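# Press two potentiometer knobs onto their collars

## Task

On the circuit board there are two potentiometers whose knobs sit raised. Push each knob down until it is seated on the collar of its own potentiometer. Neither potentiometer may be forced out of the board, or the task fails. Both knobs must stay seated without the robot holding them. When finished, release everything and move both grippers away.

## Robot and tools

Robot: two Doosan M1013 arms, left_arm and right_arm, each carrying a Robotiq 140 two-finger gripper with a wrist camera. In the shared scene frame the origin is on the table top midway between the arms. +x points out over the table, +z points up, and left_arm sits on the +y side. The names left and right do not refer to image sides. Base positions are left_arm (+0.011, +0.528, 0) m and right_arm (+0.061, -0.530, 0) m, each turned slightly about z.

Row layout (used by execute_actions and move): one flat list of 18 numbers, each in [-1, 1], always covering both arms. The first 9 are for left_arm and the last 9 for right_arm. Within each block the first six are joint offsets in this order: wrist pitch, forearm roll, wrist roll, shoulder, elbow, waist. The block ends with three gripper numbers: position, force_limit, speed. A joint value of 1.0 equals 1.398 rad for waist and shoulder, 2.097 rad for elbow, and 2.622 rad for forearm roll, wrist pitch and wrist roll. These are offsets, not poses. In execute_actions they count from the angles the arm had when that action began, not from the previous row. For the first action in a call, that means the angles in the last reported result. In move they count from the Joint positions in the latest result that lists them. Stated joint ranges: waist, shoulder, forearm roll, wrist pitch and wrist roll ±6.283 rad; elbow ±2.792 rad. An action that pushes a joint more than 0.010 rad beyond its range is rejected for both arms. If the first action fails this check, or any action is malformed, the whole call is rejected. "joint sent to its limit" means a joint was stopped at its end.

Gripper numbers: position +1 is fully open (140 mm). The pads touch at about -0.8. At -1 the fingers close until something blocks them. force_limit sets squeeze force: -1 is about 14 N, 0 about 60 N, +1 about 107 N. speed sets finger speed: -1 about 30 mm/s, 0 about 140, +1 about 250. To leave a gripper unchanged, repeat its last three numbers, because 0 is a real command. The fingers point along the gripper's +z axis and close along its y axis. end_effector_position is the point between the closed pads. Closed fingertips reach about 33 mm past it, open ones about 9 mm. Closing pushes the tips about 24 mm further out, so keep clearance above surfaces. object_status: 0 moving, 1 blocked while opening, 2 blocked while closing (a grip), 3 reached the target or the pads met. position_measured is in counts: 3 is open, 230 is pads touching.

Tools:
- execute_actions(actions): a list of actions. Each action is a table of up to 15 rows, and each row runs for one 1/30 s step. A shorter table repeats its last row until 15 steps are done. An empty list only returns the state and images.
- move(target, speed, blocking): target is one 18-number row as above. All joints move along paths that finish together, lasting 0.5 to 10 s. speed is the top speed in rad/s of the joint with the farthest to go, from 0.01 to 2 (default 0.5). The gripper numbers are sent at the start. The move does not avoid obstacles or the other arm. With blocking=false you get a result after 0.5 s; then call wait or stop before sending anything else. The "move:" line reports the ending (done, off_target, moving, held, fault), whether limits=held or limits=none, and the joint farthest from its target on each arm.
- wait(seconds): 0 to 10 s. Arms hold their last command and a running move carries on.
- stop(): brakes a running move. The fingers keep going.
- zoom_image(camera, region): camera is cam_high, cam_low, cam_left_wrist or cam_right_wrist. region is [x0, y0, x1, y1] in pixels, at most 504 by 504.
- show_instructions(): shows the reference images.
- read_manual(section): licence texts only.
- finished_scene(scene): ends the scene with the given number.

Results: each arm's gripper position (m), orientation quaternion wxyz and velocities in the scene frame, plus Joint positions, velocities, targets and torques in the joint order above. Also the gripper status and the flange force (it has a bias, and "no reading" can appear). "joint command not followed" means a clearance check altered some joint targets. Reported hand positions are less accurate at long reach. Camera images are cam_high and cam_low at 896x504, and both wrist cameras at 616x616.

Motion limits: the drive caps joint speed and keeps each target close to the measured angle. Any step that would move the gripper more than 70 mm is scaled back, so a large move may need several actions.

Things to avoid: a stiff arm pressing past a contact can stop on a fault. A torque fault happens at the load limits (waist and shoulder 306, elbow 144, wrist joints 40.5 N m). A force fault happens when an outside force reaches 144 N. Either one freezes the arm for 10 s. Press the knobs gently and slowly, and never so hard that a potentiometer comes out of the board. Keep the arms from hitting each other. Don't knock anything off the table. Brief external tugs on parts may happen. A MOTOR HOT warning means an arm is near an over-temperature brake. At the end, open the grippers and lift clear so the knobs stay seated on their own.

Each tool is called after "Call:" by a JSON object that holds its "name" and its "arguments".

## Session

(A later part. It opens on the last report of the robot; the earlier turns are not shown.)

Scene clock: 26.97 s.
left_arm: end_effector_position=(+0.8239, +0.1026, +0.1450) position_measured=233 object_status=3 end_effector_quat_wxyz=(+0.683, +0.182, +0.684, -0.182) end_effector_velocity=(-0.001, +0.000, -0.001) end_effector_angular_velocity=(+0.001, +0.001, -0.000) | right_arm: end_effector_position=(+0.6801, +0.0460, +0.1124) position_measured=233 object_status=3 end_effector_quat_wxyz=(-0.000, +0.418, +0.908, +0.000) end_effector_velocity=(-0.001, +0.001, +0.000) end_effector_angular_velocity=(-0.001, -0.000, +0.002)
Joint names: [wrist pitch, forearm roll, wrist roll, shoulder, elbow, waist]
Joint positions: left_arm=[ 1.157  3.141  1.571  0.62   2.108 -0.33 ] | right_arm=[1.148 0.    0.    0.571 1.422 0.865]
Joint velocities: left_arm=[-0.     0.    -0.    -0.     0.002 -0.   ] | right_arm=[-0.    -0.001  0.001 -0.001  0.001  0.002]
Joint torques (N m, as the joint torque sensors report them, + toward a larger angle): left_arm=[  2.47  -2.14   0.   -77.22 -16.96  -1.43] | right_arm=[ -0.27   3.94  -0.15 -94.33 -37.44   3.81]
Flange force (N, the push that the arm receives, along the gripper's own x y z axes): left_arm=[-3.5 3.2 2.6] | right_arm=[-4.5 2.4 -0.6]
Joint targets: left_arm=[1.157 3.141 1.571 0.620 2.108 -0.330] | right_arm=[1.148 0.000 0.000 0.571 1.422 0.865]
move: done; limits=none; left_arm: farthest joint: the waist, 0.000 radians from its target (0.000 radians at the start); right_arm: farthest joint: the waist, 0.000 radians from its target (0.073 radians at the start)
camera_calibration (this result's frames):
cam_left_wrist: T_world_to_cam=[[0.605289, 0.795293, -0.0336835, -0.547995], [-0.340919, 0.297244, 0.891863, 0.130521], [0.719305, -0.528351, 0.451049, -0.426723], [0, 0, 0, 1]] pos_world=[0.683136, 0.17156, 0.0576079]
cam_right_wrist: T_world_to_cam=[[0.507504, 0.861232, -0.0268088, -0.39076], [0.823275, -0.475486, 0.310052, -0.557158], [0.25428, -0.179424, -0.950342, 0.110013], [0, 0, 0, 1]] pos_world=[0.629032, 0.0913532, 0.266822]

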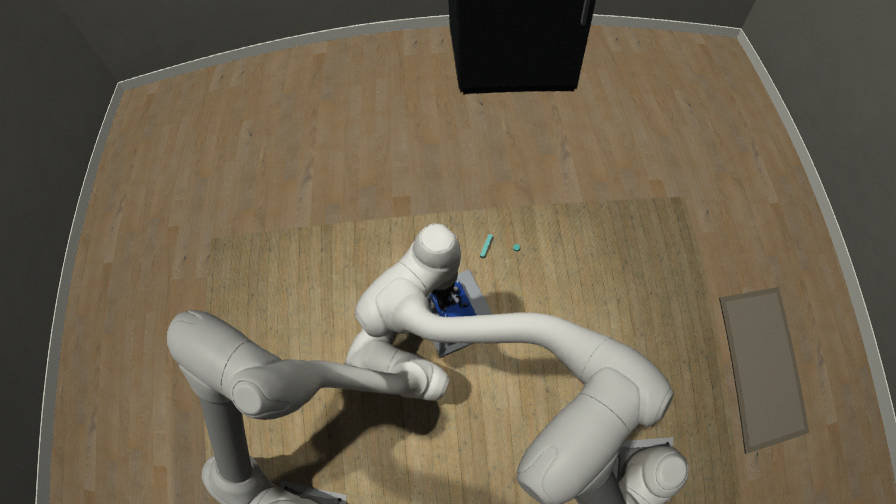

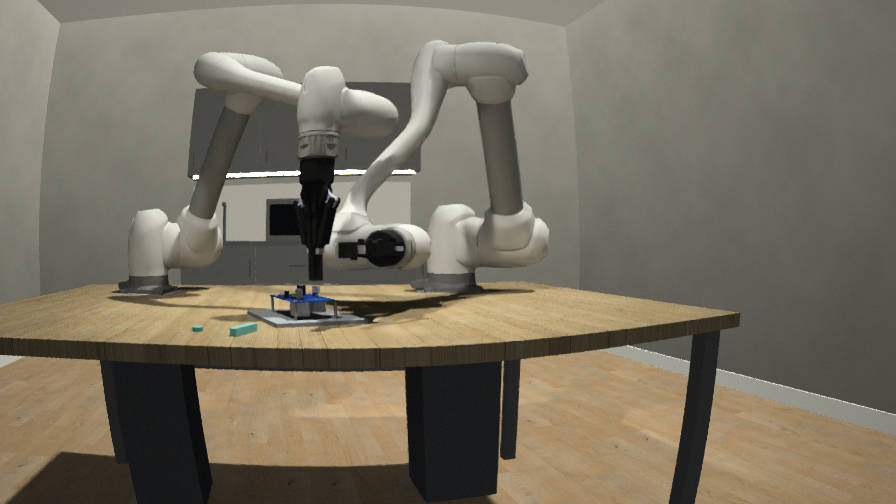

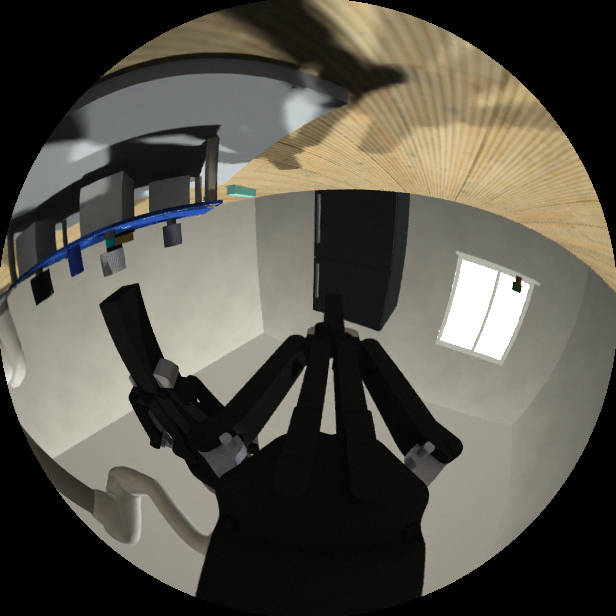

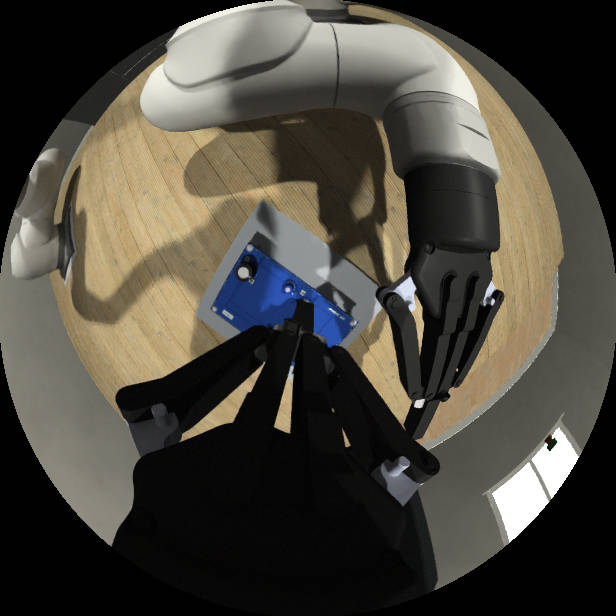

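Call:
{"name": "execute_actions", "arguments": {"actions": [[[0,0,0,0,0,0,-1,0,1, -0.00132,0,0,0.00131,0.00077,0.00016,-1,0,1],[0,0,0,0,0,0,-1,0,1, -0.00263,0,0,0.00262,0.00154,0.00032,-1,0,1],[0,0,0,0,0,0,-1,0,1, -0.00395,0,0,0.00394,0.00231,0.00048,-1,0,1],[0,0,0,0,0,0,-1,0,1, -0.00526,0,0,0.00525,0.00308,0.00064,-1,0,1]],[[0,0,0,0,0,0,-1,0,1, -0.00064,0,0,0.00052,0.00045,0,-1,0,1],[0,0,0,0,0,0,-1,0,1, -0.00128,0,0,0.00105,0.0009,0,-1,0,1]],[[0,0,0,0,0,0,-1,0,1, -0.00064,0,0,0.00052,0.00045,0,-1,0,1],[0,0,0,0,0,0,-1,0,1, -0.00128,0,0,0.00105,0.0009,0,-1,0,1]],[[0,0,0,0,0,0,-1,0,1, -0.00064,0,0,0.00052,0.00045,0,-1,0,1],[0,0,0,0,0,0,-1,0,1, -0.00128,0,0,0.00105,0.0009,0,-1,0,1]],[[0,0,0,0,0,0,-1,0,1, -0.00064,0,0,0.00052,0.00045,0,-1,0,1],[0,0,0,0,0,0,-1,0,1, -0.00128,0,0,0.00105,0.0009,0,-1,0,1]]]}}

Call:
{"name": "zoom_image", "arguments": {"camera": "cam_left_wrist", "region": [85, 220, 155, 300]}}

Scene clock: 30.37 s.
left_arm: end_effector_position=(+0.8239, +0.1026, +0.1450) position_measured=233 object_status=3 end_effector_quat_wxyz=(+0.683, +0.182, +0.684, -0.182) end_effector_velocity=(+0.000, +0.001, +0.000) end_effector_angular_velocity=(-0.000, -0.000, +0.001) | right_arm: end_effector_position=(+0.6799, +0.0468, +0.0943) position_measured=233 object_status=3 end_effector_quat_wxyz=(+0.000, +0.418, +0.908, +0.000) end_effector_velocity=(-0.000, +0.000, -0.000) end_effector_angular_velocity=(+0.001, +0.001, -0.000)
Joint names: [wrist pitch, forearm roll, wrist roll, shoulder, elbow, waist]
Joint positions: left_arm=[ 1.157  3.141  1.571  0.62   2.108 -0.33 ] | right_arm=[1.121 0.    0.    0.584 1.436 0.866]
Joint velocities: left_arm=[ 0.001 -0.     0.    -0.     0.     0.001] | right_arm=[-0.001  0.001 -0.001  0.     0.001  0.   ]
Joint torques (N m, as the joint torque sensors report them, + toward a larger angle): left_arm=[  2.66  -1.93  -0.02 -77.18 -17.16  -0.34] | right_arm=[  0.     4.38   0.09 -94.23 -33.88   3.1 ]
Flange force (N, the push that the arm receives, along the gripper's own x y z axes): left_arm=[-4.0 1.3 2.6] | right_arm=[-3.4 8.4 -3.2]
Flange force at the end of the 1st action (N, along the gripper's axes at the end of the call): left_arm=[-5.4 2.9 2.6] | right_arm=[-2.8 5.0 3.1]
Flange force at the end of the 2nd action (N, along the gripper's axes at the end of the call): left_arm=[-5.3 3.2 2.9] | right_arm=[-4.5 2.0 1.5]
Flange force at the end of the 3rd action (N, along the gripper's axes at the end of the call): left_arm=[-3.7 1.3 2.8] | right_arm=[-3.3 1.4 -1.4]
Flange force at the end of the 4th action (N, along the gripper's axes at the end of the call): left_arm=[-4.8 2.0 3.2] | right_arm=[-2.6 6.6 -5.0]
Joint targets: left_arm=[1.157 3.141 1.571 0.620 2.108 -0.330] | right_arm=[1.121 0.000 0.000 0.584 1.436 0.866]
camera_calibration (this result's frames):
cam_left_wrist: T_world_to_cam=[[0.605289, 0.795293, -0.0336836, -0.547995], [-0.340919, 0.297244, 0.891863, 0.130521], [0.719305, -0.528351, 0.451049, -0.426723], [0, 0, 0, 1]] pos_world=[0.683136, 0.17156, 0.0576078]
cam_right_wrist: T_world_to_cam=[[0.506739, 0.861685, -0.0267325, -0.391393], [0.823679, -0.474768, 0.310078, -0.55132], [0.254498, -0.179148, -0.950335, 0.0928665], [0, 0, 0, 1]] pos_world=[0.628811, 0.0921453, 0.248744]

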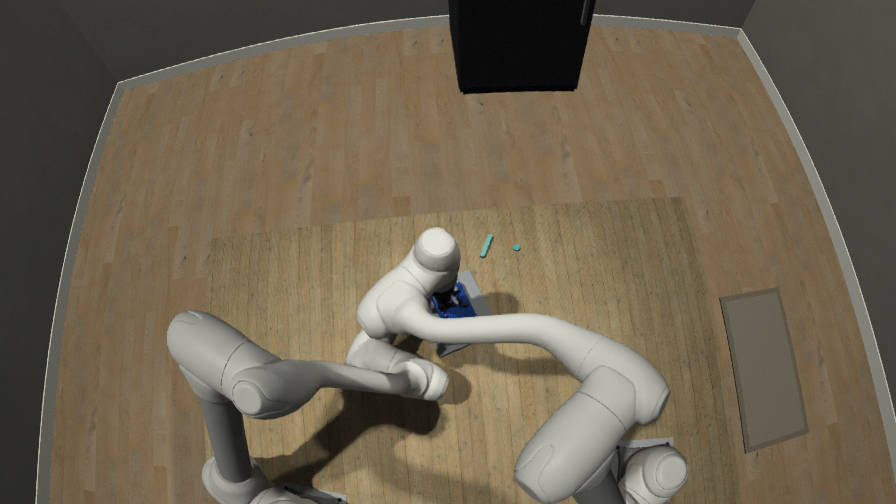

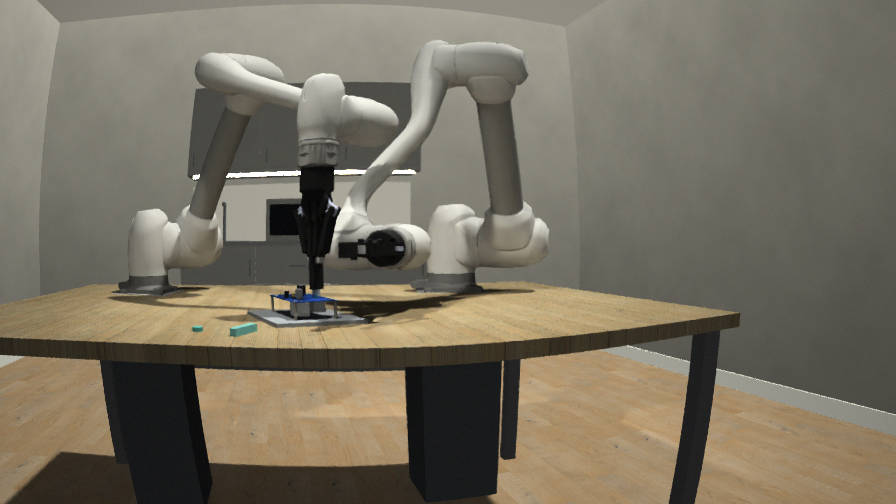

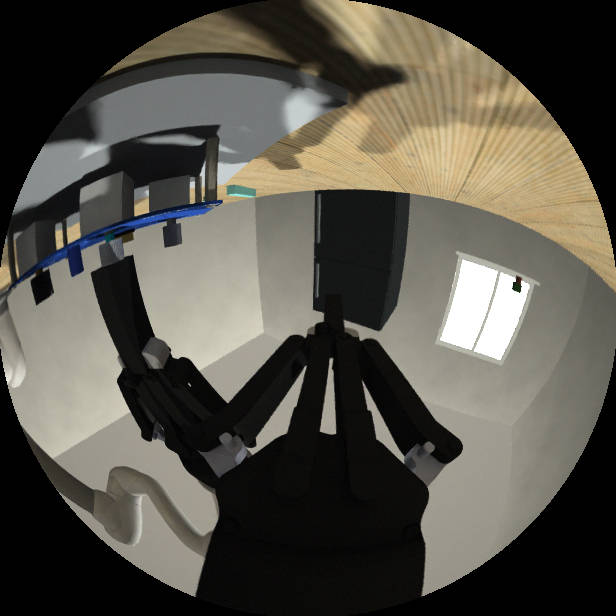

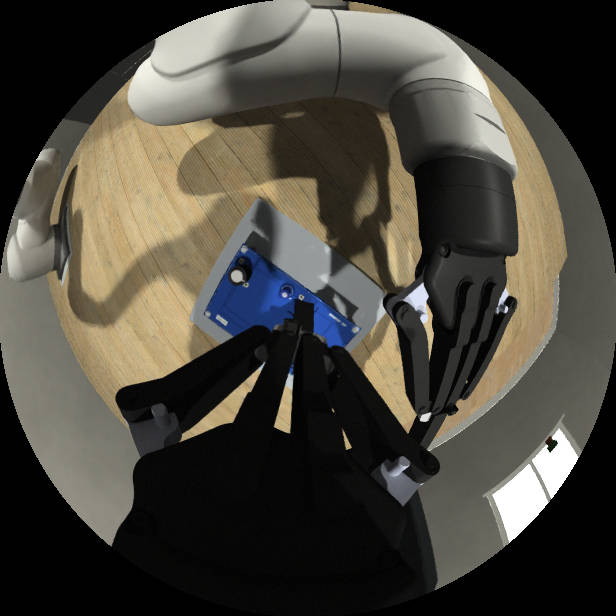

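Region (85, 220, 155, 300) of cam_left_wrist's 616x616 image, scaled by 6.300, with more detail than that image has; it fills the left 441 columns of this view, and the rest is white.

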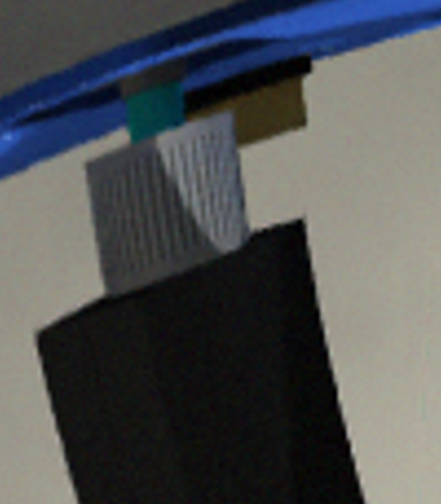

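Call:
{"name": "execute_actions", "arguments": {"actions": [[[0,0,0,0,0,0,-1,0,1, -0.00048,0,0,0.0004,0.00034,0,-1,0,1],[0,0,0,0,0,0,-1,0,1, -0.00096,0,0,0.00079,0.00067,0,-1,0,1]],[[0,0,0,0,0,0,-1,0,1, -0.00048,0,0,0.0004,0.00034,0,-1,0,1],[0,0,0,0,0,0,-1,0,1, -0.00096,0,0,0.00079,0.00067,0,-1,0,1]]]}}

Call:
{"name": "zoom_image", "arguments": {"camera": "cam_left_wrist", "region": [90, 222, 140, 272]}}

Scene clock: 31.97 s.
left_arm: end_effector_position=(+0.8239, +0.1026, +0.1450) position_measured=233 object_status=3 end_effector_quat_wxyz=(+0.683, +0.182, +0.684, -0.182) end_effector_velocity=(-0.000, +0.000, -0.002) end_effector_angular_velocity=(+0.001, +0.002, -0.000) | right_arm: end_effector_position=(+0.6799, +0.0468, +0.0910) position_measured=233 object_status=3 end_effector_quat_wxyz=(+0.000, +0.418, +0.908, +0.000) end_effector_velocity=(+0.000, -0.001, -0.000) end_effector_angular_velocity=(-0.002, -0.001, +0.002)
Joint names: [wrist pitch, forearm roll, wrist roll, shoulder, elbow, waist]
Joint positions: left_arm=[ 1.157  3.141  1.571  0.62   2.108 -0.33 ] | right_arm=[1.116 0.    0.    0.586 1.439 0.866]
Joint velocities: left_arm=[-0.     0.     0.     0.001  0.001 -0.   ] | right_arm=[-0.    -0.002 -0.001  0.     0.    -0.   ]
Joint torques (N m, as the joint torque sensors report them, + toward a larger angle): left_arm=[  2.46  -2.17   0.1  -76.27 -17.04  -0.35] | right_arm=[  0.97   4.74  -0.18 -92.26 -33.03   4.21]
Flange force (N, the push that the arm receives, along the gripper's own x y z axes): left_arm=[-5.1 1.5 2.0] | right_arm=[-4.5 6.3 -3.7]
Flange force at the end of the 1st action (N, along the gripper's axes at the end of the call): left_arm=[-5.3 0.6 1.8] | right_arm=[-3.9 6.0 -4.9]
Joint targets: left_arm=[1.157 3.141 1.571 0.620 2.108 -0.330] | right_arm=[1.116 0.000 0.000 0.586 1.439 0.866]
camera_calibration (this result's frames):
cam_left_wrist: T_world_to_cam=[[0.605289, 0.795293, -0.0336836, -0.547995], [-0.340919, 0.297244, 0.891863, 0.130521], [0.719305, -0.528352, 0.451049, -0.426723], [0, 0, 0, 1]] pos_world=[0.683136, 0.17156, 0.0576078]
cam_right_wrist: T_world_to_cam=[[0.50674, 0.861685, -0.0267097, -0.391413], [0.823673, -0.474773, 0.310086, -0.550283], [0.254515, -0.179133, -0.950333, 0.0897629], [0, 0, 0, 1]] pos_world=[0.628751, 0.0920943, 0.245485]

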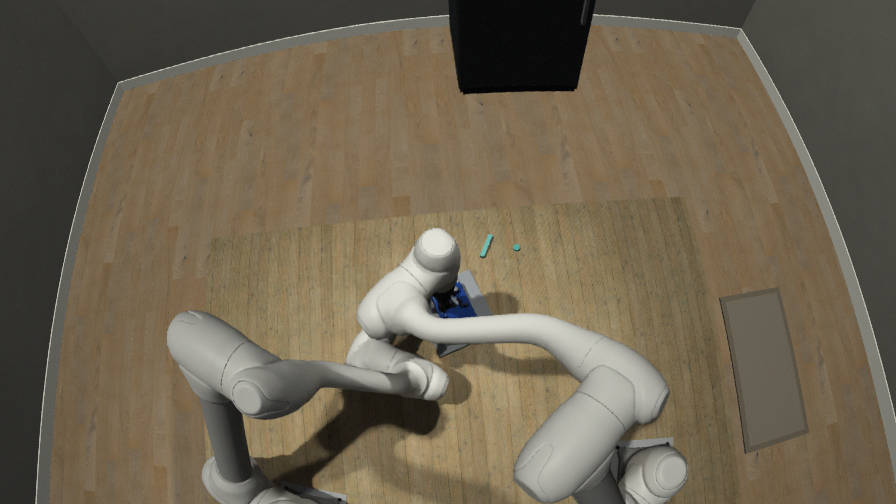

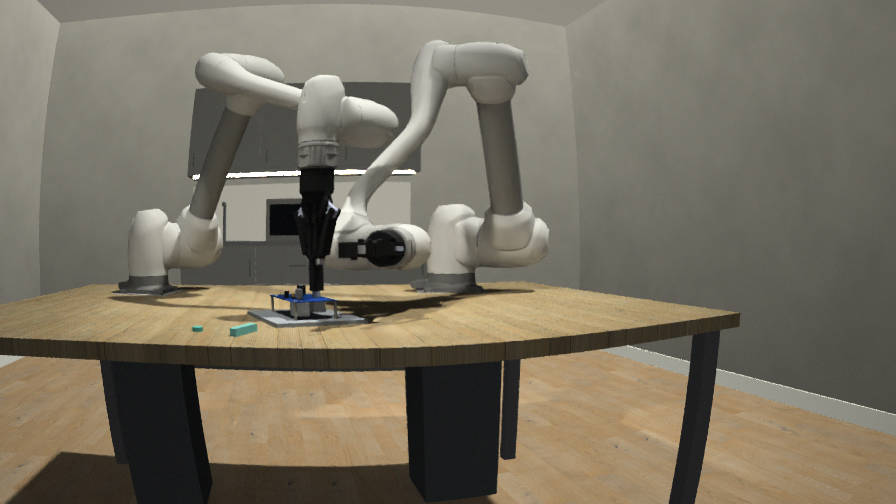

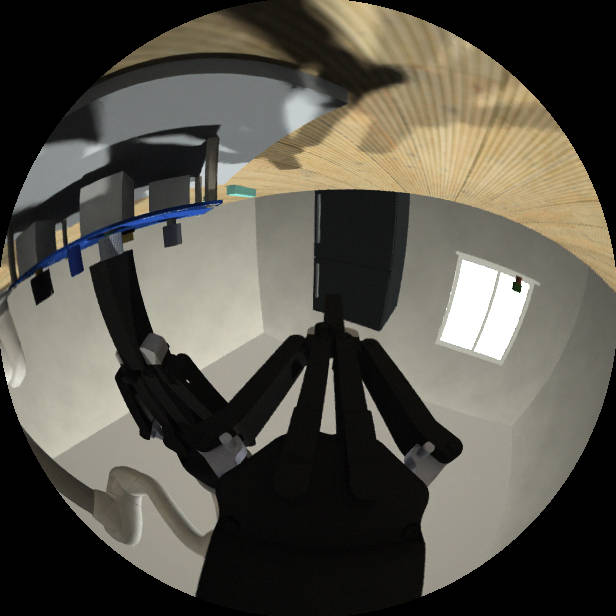

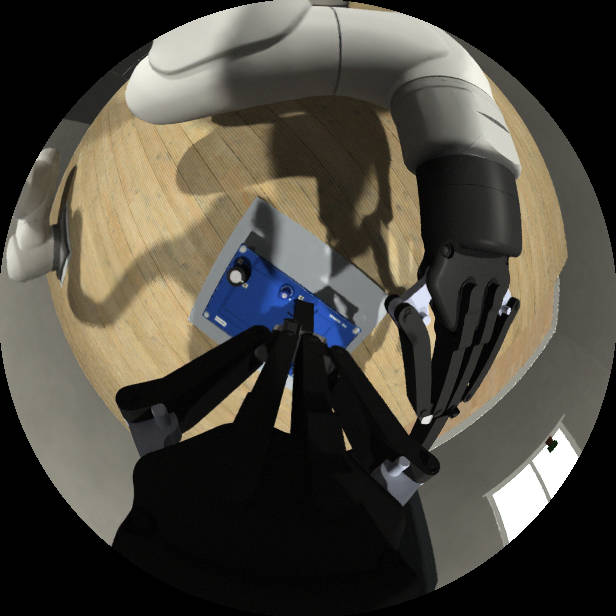

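Region (90, 222, 140, 272) of cam_left_wrist's 616x616 image, scaled by 10.080, with more detail than that image has.

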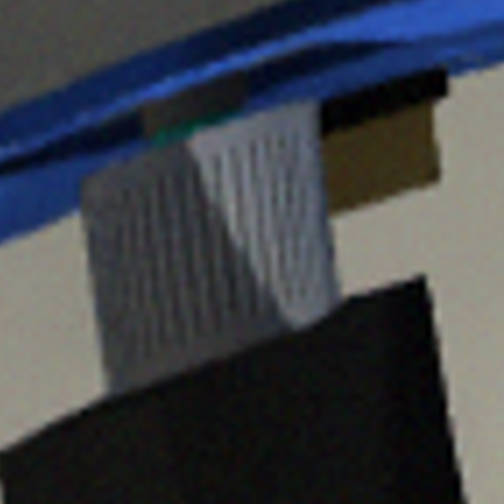

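Call:
{"name": "execute_actions", "arguments": {"actions": [[[0,0,0,0,0,0,-1,0,1, -0.00038,0,0,0.00031,0.00027,0,-1,0,1],[0,0,0,0,0,0,-1,0,1, -0.00076,0,0,0.00063,0.00054,0,-1,0,1]]]}}

Scene clock: 33.00 s.
left_arm: end_effector_position=(+0.8239, +0.1026, +0.1450) position_measured=233 object_status=3 end_effector_quat_wxyz=(+0.683, +0.182, +0.684, -0.182) end_effector_velocity=(+0.001, -0.000, +0.001) end_effector_angular_velocity=(-0.001, -0.001, +0.000) | right_arm: end_effector_position=(+0.6799, +0.0467, +0.0897) position_measured=233 object_status=3 end_effector_quat_wxyz=(+0.000, +0.418, +0.908, +0.000) end_effector_velocity=(+0.000, +0.000, -0.000) end_effector_angular_velocity=(+0.001, -0.001, -0.000)
Joint names: [wrist pitch, forearm roll, wrist roll, shoulder, elbow, waist]
Joint positions: left_arm=[ 1.157  3.141  1.571  0.62   2.108 -0.33 ] | right_arm=[1.114 0.    0.    0.587 1.44  0.866]
Joint velocities: left_arm=[ 0.     0.    -0.    -0.    -0.001  0.   ] | right_arm=[-0.001  0.001 -0.     0.     0.     0.   ]
Joint torques (N m, as the joint torque sensors report them, + toward a larger angle): left_arm=[  2.59  -2.07   0.01 -77.1  -17.06  -0.79] | right_arm=[  1.11   4.05  -0.16 -91.95 -31.87   6.84]
Flange force (N, the push that the arm receives, along the gripper's own x y z axes): left_arm=[-4.4 2.3 2.9] | right_arm=[-7.5 8.4 -4.7]
Joint targets: left_arm=[1.157 3.141 1.571 0.620 2.108 -0.330] | right_arm=[1.114 0.000 0.000 0.587 1.440 0.866]
camera_calibration (this result's frames):
cam_left_wrist: T_world_to_cam=[[0.605289, 0.795293, -0.0336835, -0.547995], [-0.34092, 0.297244, 0.891863, 0.130521], [0.719305, -0.528351, 0.451049, -0.426723], [0, 0, 0, 1]] pos_world=[0.683136, 0.17156, 0.0576079]
cam_right_wrist: T_world_to_cam=[[0.506739, 0.861685, -0.0267182, -0.391406], [0.823675, -0.474771, 0.310083, -0.549868], [0.254509, -0.179138, -0.950334, 0.0885359], [0, 0, 0, 1]] pos_world=[0.62872, 0.0920674, 0.244186]

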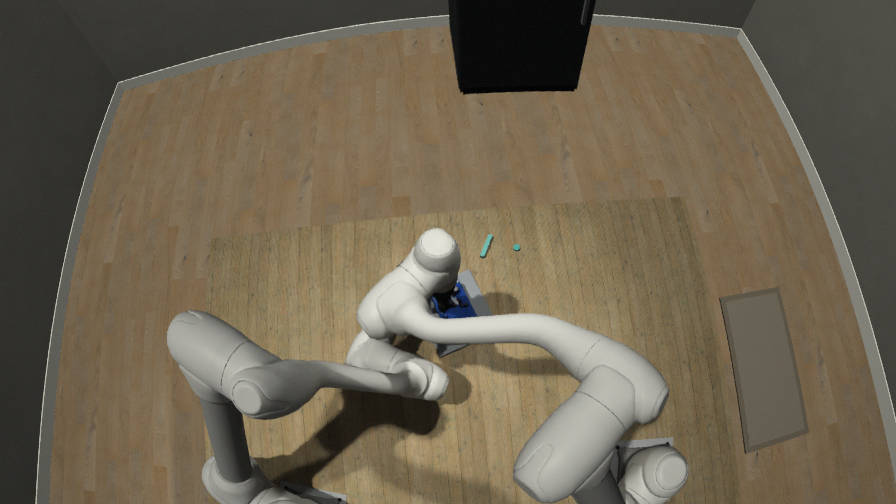

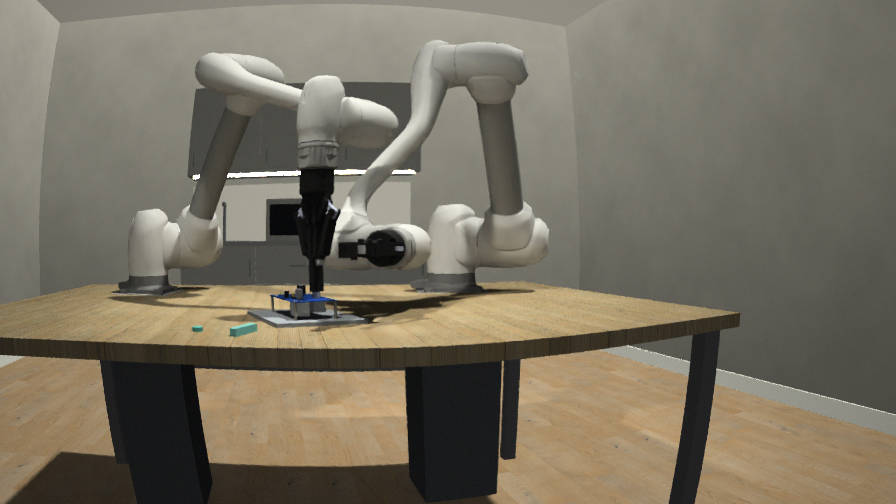

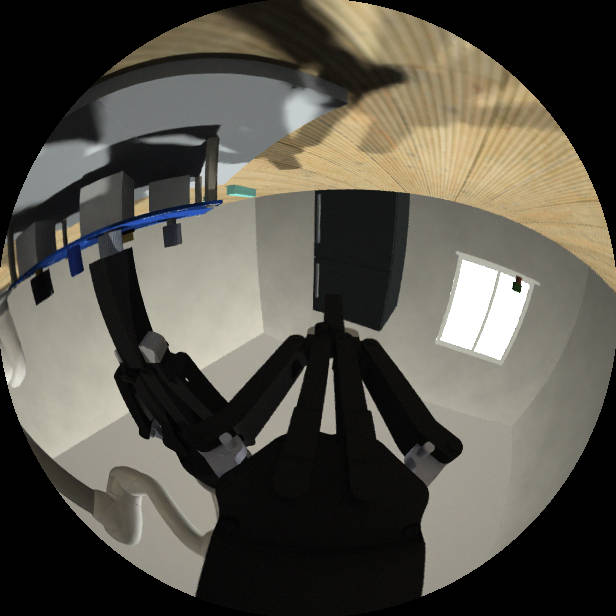

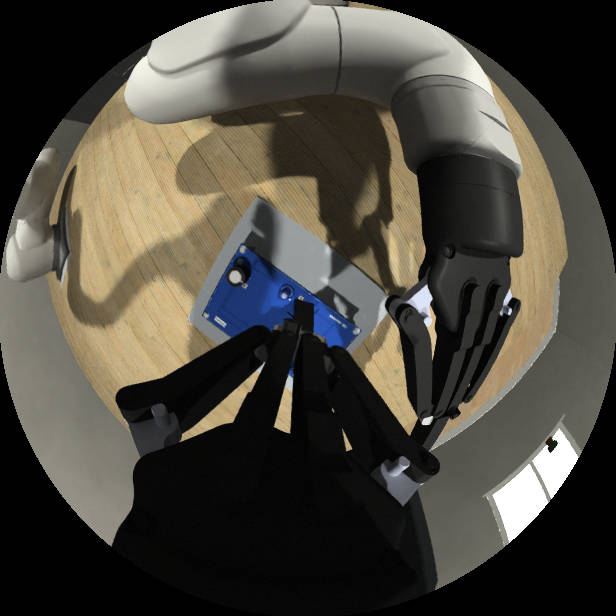

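Call:
{"name": "execute_actions", "arguments": {"actions": [[[0,0,0,0,0,0,-1,0,1, 0.00174,0,0,-0.00143,-0.00122,0,-1,0,1],[0,0,0,0,0,0,-1,0,1, 0.00348,0,0,-0.00287,-0.00244,0,-1,0,1]]]}}

Call:
{"name": "zoom_image", "arguments": {"camera": "cam_left_wrist", "region": [90, 222, 140, 272]}}

Scene clock: 33.60 s.
left_arm: end_effector_position=(+0.8239, +0.1026, +0.1450) position_measured=233 object_status=3 end_effector_quat_wxyz=(+0.683, +0.182, +0.684, -0.182) end_effector_velocity=(+0.000, -0.000, -0.000) end_effector_angular_velocity=(-0.000, -0.001, +0.000) | right_arm: end_effector_position=(+0.6800, +0.0468, +0.0956) position_measured=233 object_status=3 end_effector_quat_wxyz=(-0.000, +0.418, +0.908, +0.000) end_effector_velocity=(+0.001, +0.000, +0.001) end_effector_angular_velocity=(+0.001, -0.001, -0.000)
Joint names: [wrist pitch, forearm roll, wrist roll, shoulder, elbow, waist]
Joint positions: left_arm=[ 1.157  3.141  1.571  0.62   2.108 -0.33 ] | right_arm=[1.123 0.    0.    0.583 1.435 0.866]
Joint velocities: left_arm=[ 0.001  0.     0.     0.001 -0.001  0.   ] | right_arm=[ 0.     0.     0.    -0.001 -0.001  0.   ]
Joint torques (N m, as the joint torque sensors report them, + toward a larger angle): left_arm=[  2.61  -2.05  -0.05 -76.58 -16.6   -0.98] | right_arm=[ -0.42   3.86  -0.08 -95.12 -37.7    2.13]
Flange force (N, the push that the arm receives, along the gripper's own x y z axes): left_arm=[-4.6 2.4 3.3] | right_arm=[-2.4 1.0 -0.1]
Joint targets: left_arm=[1.157 3.141 1.571 0.620 2.108 -0.330] | right_arm=[1.123 0.000 0.000 0.583 1.435 0.866]
camera_calibration (this result's frames):
cam_left_wrist: T_world_to_cam=[[0.605289, 0.795293, -0.0336835, -0.547995], [-0.340919, 0.297244, 0.891863, 0.130521], [0.719305, -0.528352, 0.451049, -0.426723], [0, 0, 0, 1]] pos_world=[0.683136, 0.17156, 0.0576078]
cam_right_wrist: T_world_to_cam=[[0.506736, 0.861685, -0.0267795, -0.391369], [0.823691, -0.474757, 0.310062, -0.551744], [0.254462, -0.179178, -0.950339, 0.0941526], [0, 0, 0, 1]] pos_world=[0.628829, 0.0921632, 0.250071]

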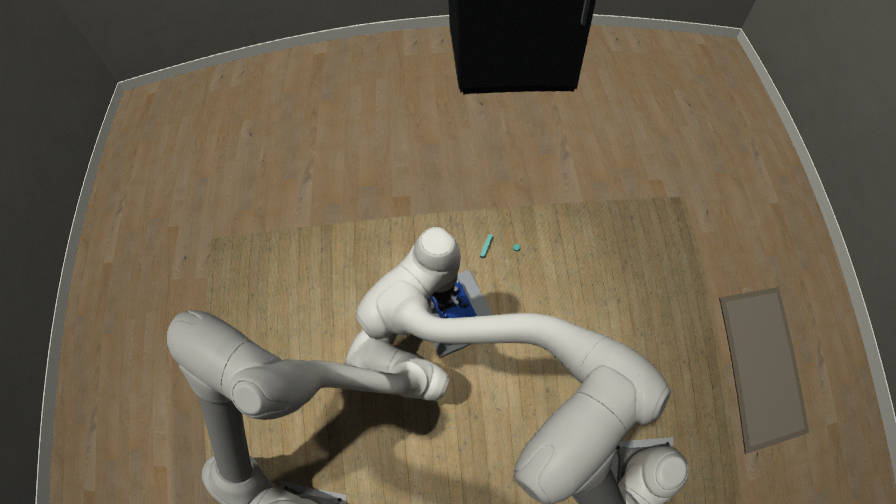

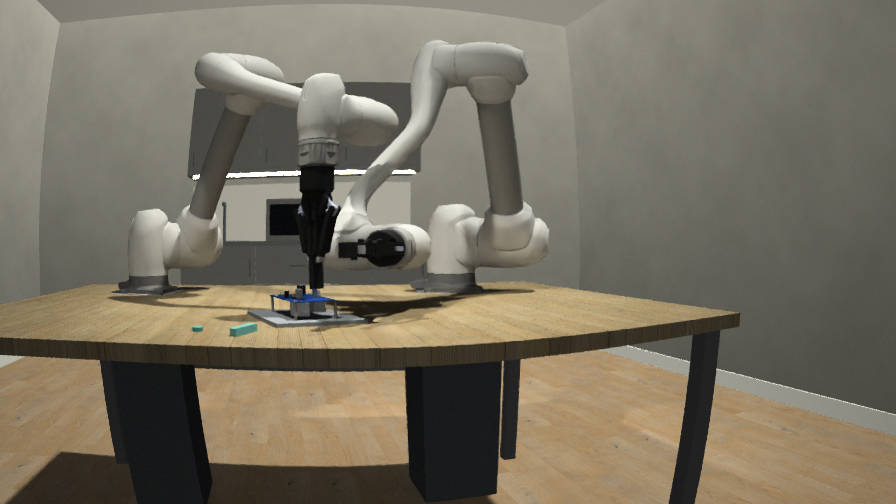

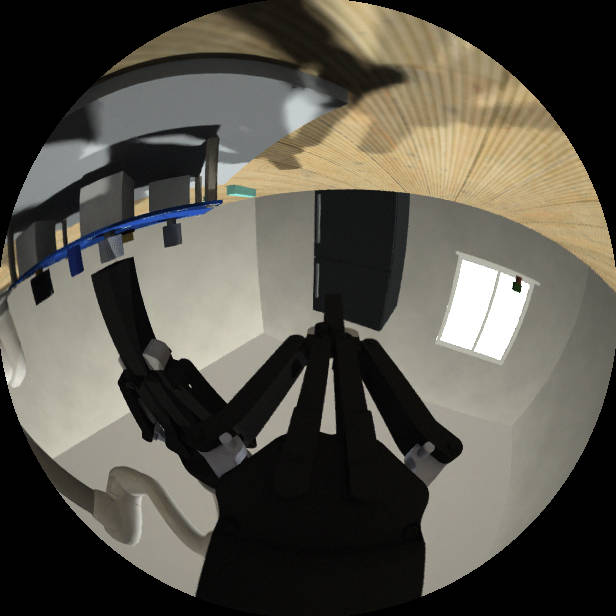

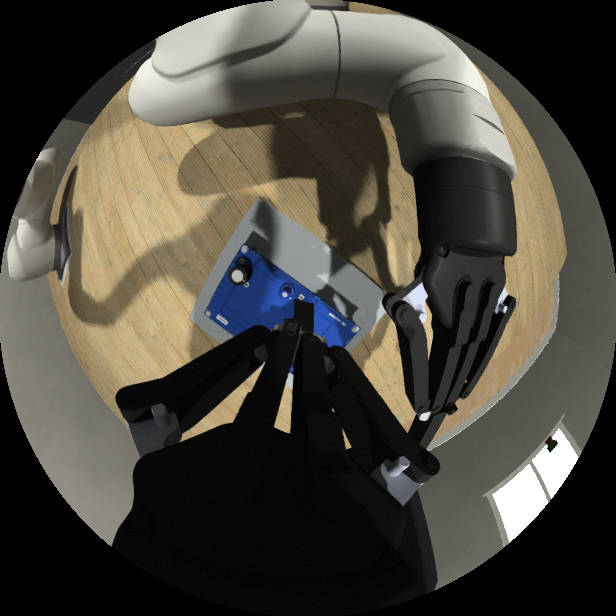

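Region (90, 222, 140, 272) of cam_left_wrist's 616x616 image, scaled by 10.080, with more detail than that image has.

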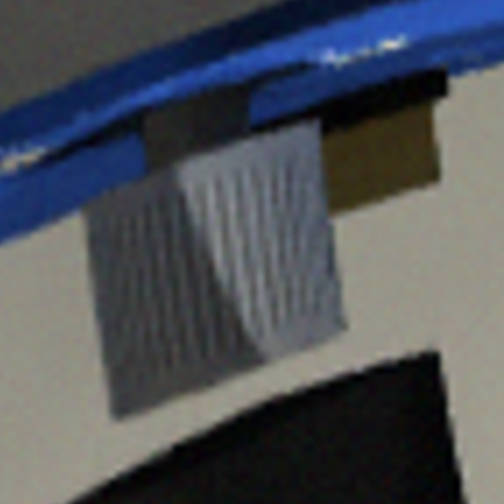

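Call:
{"name": "execute_actions", "arguments": {"actions": [[[0.00323,0,0,0.00615,-0.00006,0,-1,0,1, 0,0,0,0,0,0,-1,0,1],[0.00646,0,0,0.0123,-0.00012,0,-1,0,1, 0,0,0,0,0,0,-1,0,1]]]}}

Call:
{"name": "zoom_image", "arguments": {"camera": "cam_left_wrist", "region": [85, 205, 205, 285]}}

Scene clock: 34.57 s.
left_arm: end_effector_position=(+0.8239, +0.1027, +0.1351) position_measured=233 object_status=3 end_effector_quat_wxyz=(+0.683, +0.182, +0.684, -0.182) end_effector_velocity=(-0.000, +0.000, -0.001) end_effector_angular_velocity=(-0.000, +0.001, -0.000) | right_arm: end_effector_position=(+0.6800, +0.0468, +0.0957) position_measured=233 object_status=3 end_effector_quat_wxyz=(+0.000, +0.418, +0.908, +0.000) end_effector_velocity=(-0.000, +0.000, +0.000) end_effector_angular_velocity=(+0.001, +0.000, -0.002)
Joint names: [wrist pitch, forearm roll, wrist roll, shoulder, elbow, waist]
Joint positions: left_arm=[ 1.174  3.141  1.571  0.637  2.108 -0.33 ] | right_arm=[1.123 0.    0.    0.583 1.435 0.866]
Joint velocities: left_arm=[ 0.001  0.    -0.001  0.001  0.001 -0.   ] | right_arm=[-0.     0.001  0.001 -0.    -0.     0.   ]
Joint torques (N m, as the joint torque sensors report them, + toward a larger angle): left_arm=[  2.48  -2.06   0.11 -77.01 -16.25  -1.61] | right_arm=[ -0.12   3.95  -0.05 -96.48 -37.89   4.32]
Flange force (N, the push that the arm receives, along the gripper's own x y z axes): left_arm=[-5.4 3.5 2.1] | right_arm=[-4.9 2.2 1.3]
Joint targets: left_arm=[1.174 3.141 1.571 0.637 2.108 -0.330] | right_arm=[1.123 0.000 0.000 0.583 1.435 0.866]
camera_calibration (this result's frames):
cam_left_wrist: T_world_to_cam=[[0.605281, 0.795299, -0.0336808, -0.548321], [-0.340919, 0.297234, 0.891867, 0.139355], [0.719312, -0.528347, 0.451043, -0.422168], [0, 0, 0, 1]] pos_world=[0.683068, 0.171607, 0.0476615]
cam_right_wrist: T_world_to_cam=[[0.506737, 0.861687, -0.0267135, -0.391394], [0.823675, -0.474771, 0.310084, -0.551765], [0.254513, -0.179135, -0.950334, 0.0941897], [0, 0, 0, 1]] pos_world=[0.628837, 0.0921697, 0.25015]

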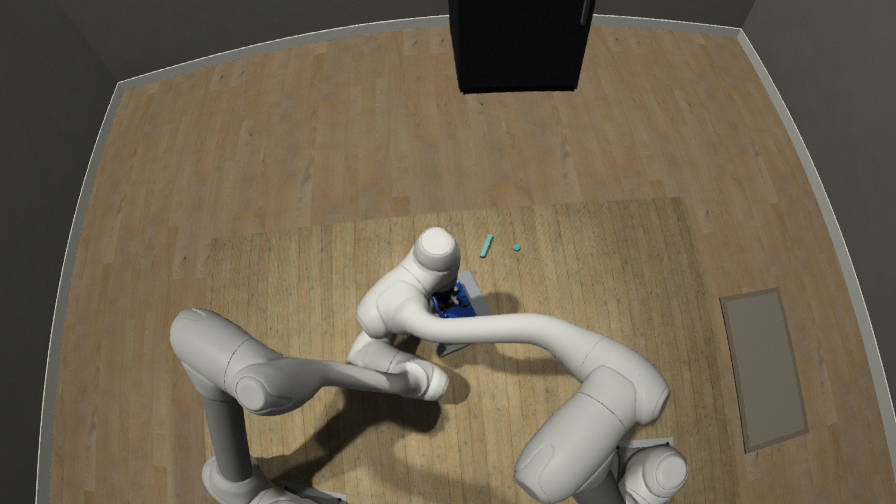

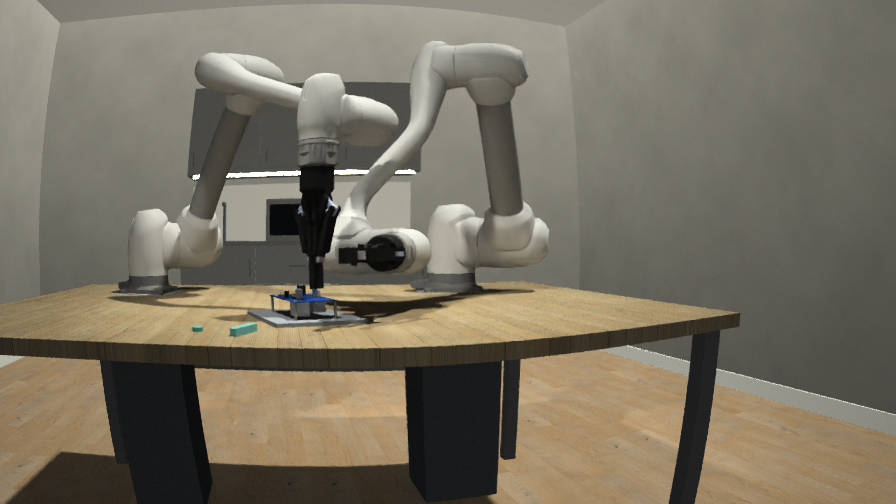

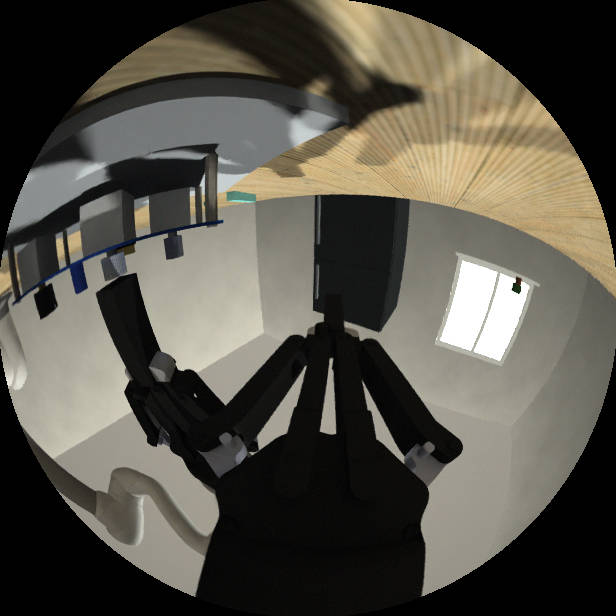

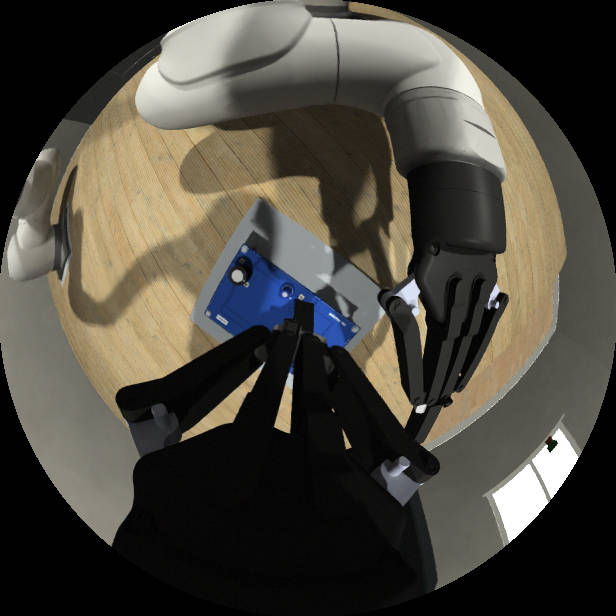

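Region (85, 205, 205, 285) of cam_left_wrist's 616x616 image, scaled by 4.200, with more detail than that image has.

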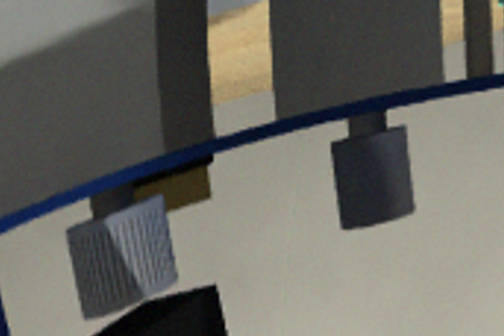

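Now the board is edge-on. Closer zooms.

Call:
{"name": "zoom_image", "arguments": {"camera": "cam_left_wrist", "region": [98, 240, 130, 270]}}

Call:
{"name": "zoom_image", "arguments": {"camera": "cam_left_wrist", "region": [160, 225, 190, 250]}}

Region (98, 240, 130, 270) of cam_left_wrist's 616x616 image, scaled by 15.750, with more detail than that image has; it fills the top 472 rows of this view, and the rest is white.

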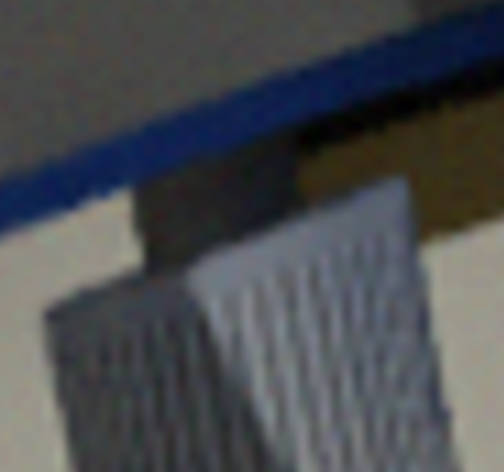

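Region (160, 225, 190, 250) of cam_left_wrist's 616x616 image, scaled by 16.800, with more detail than that image has.

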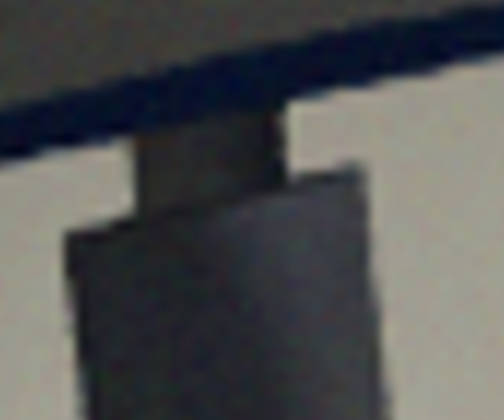

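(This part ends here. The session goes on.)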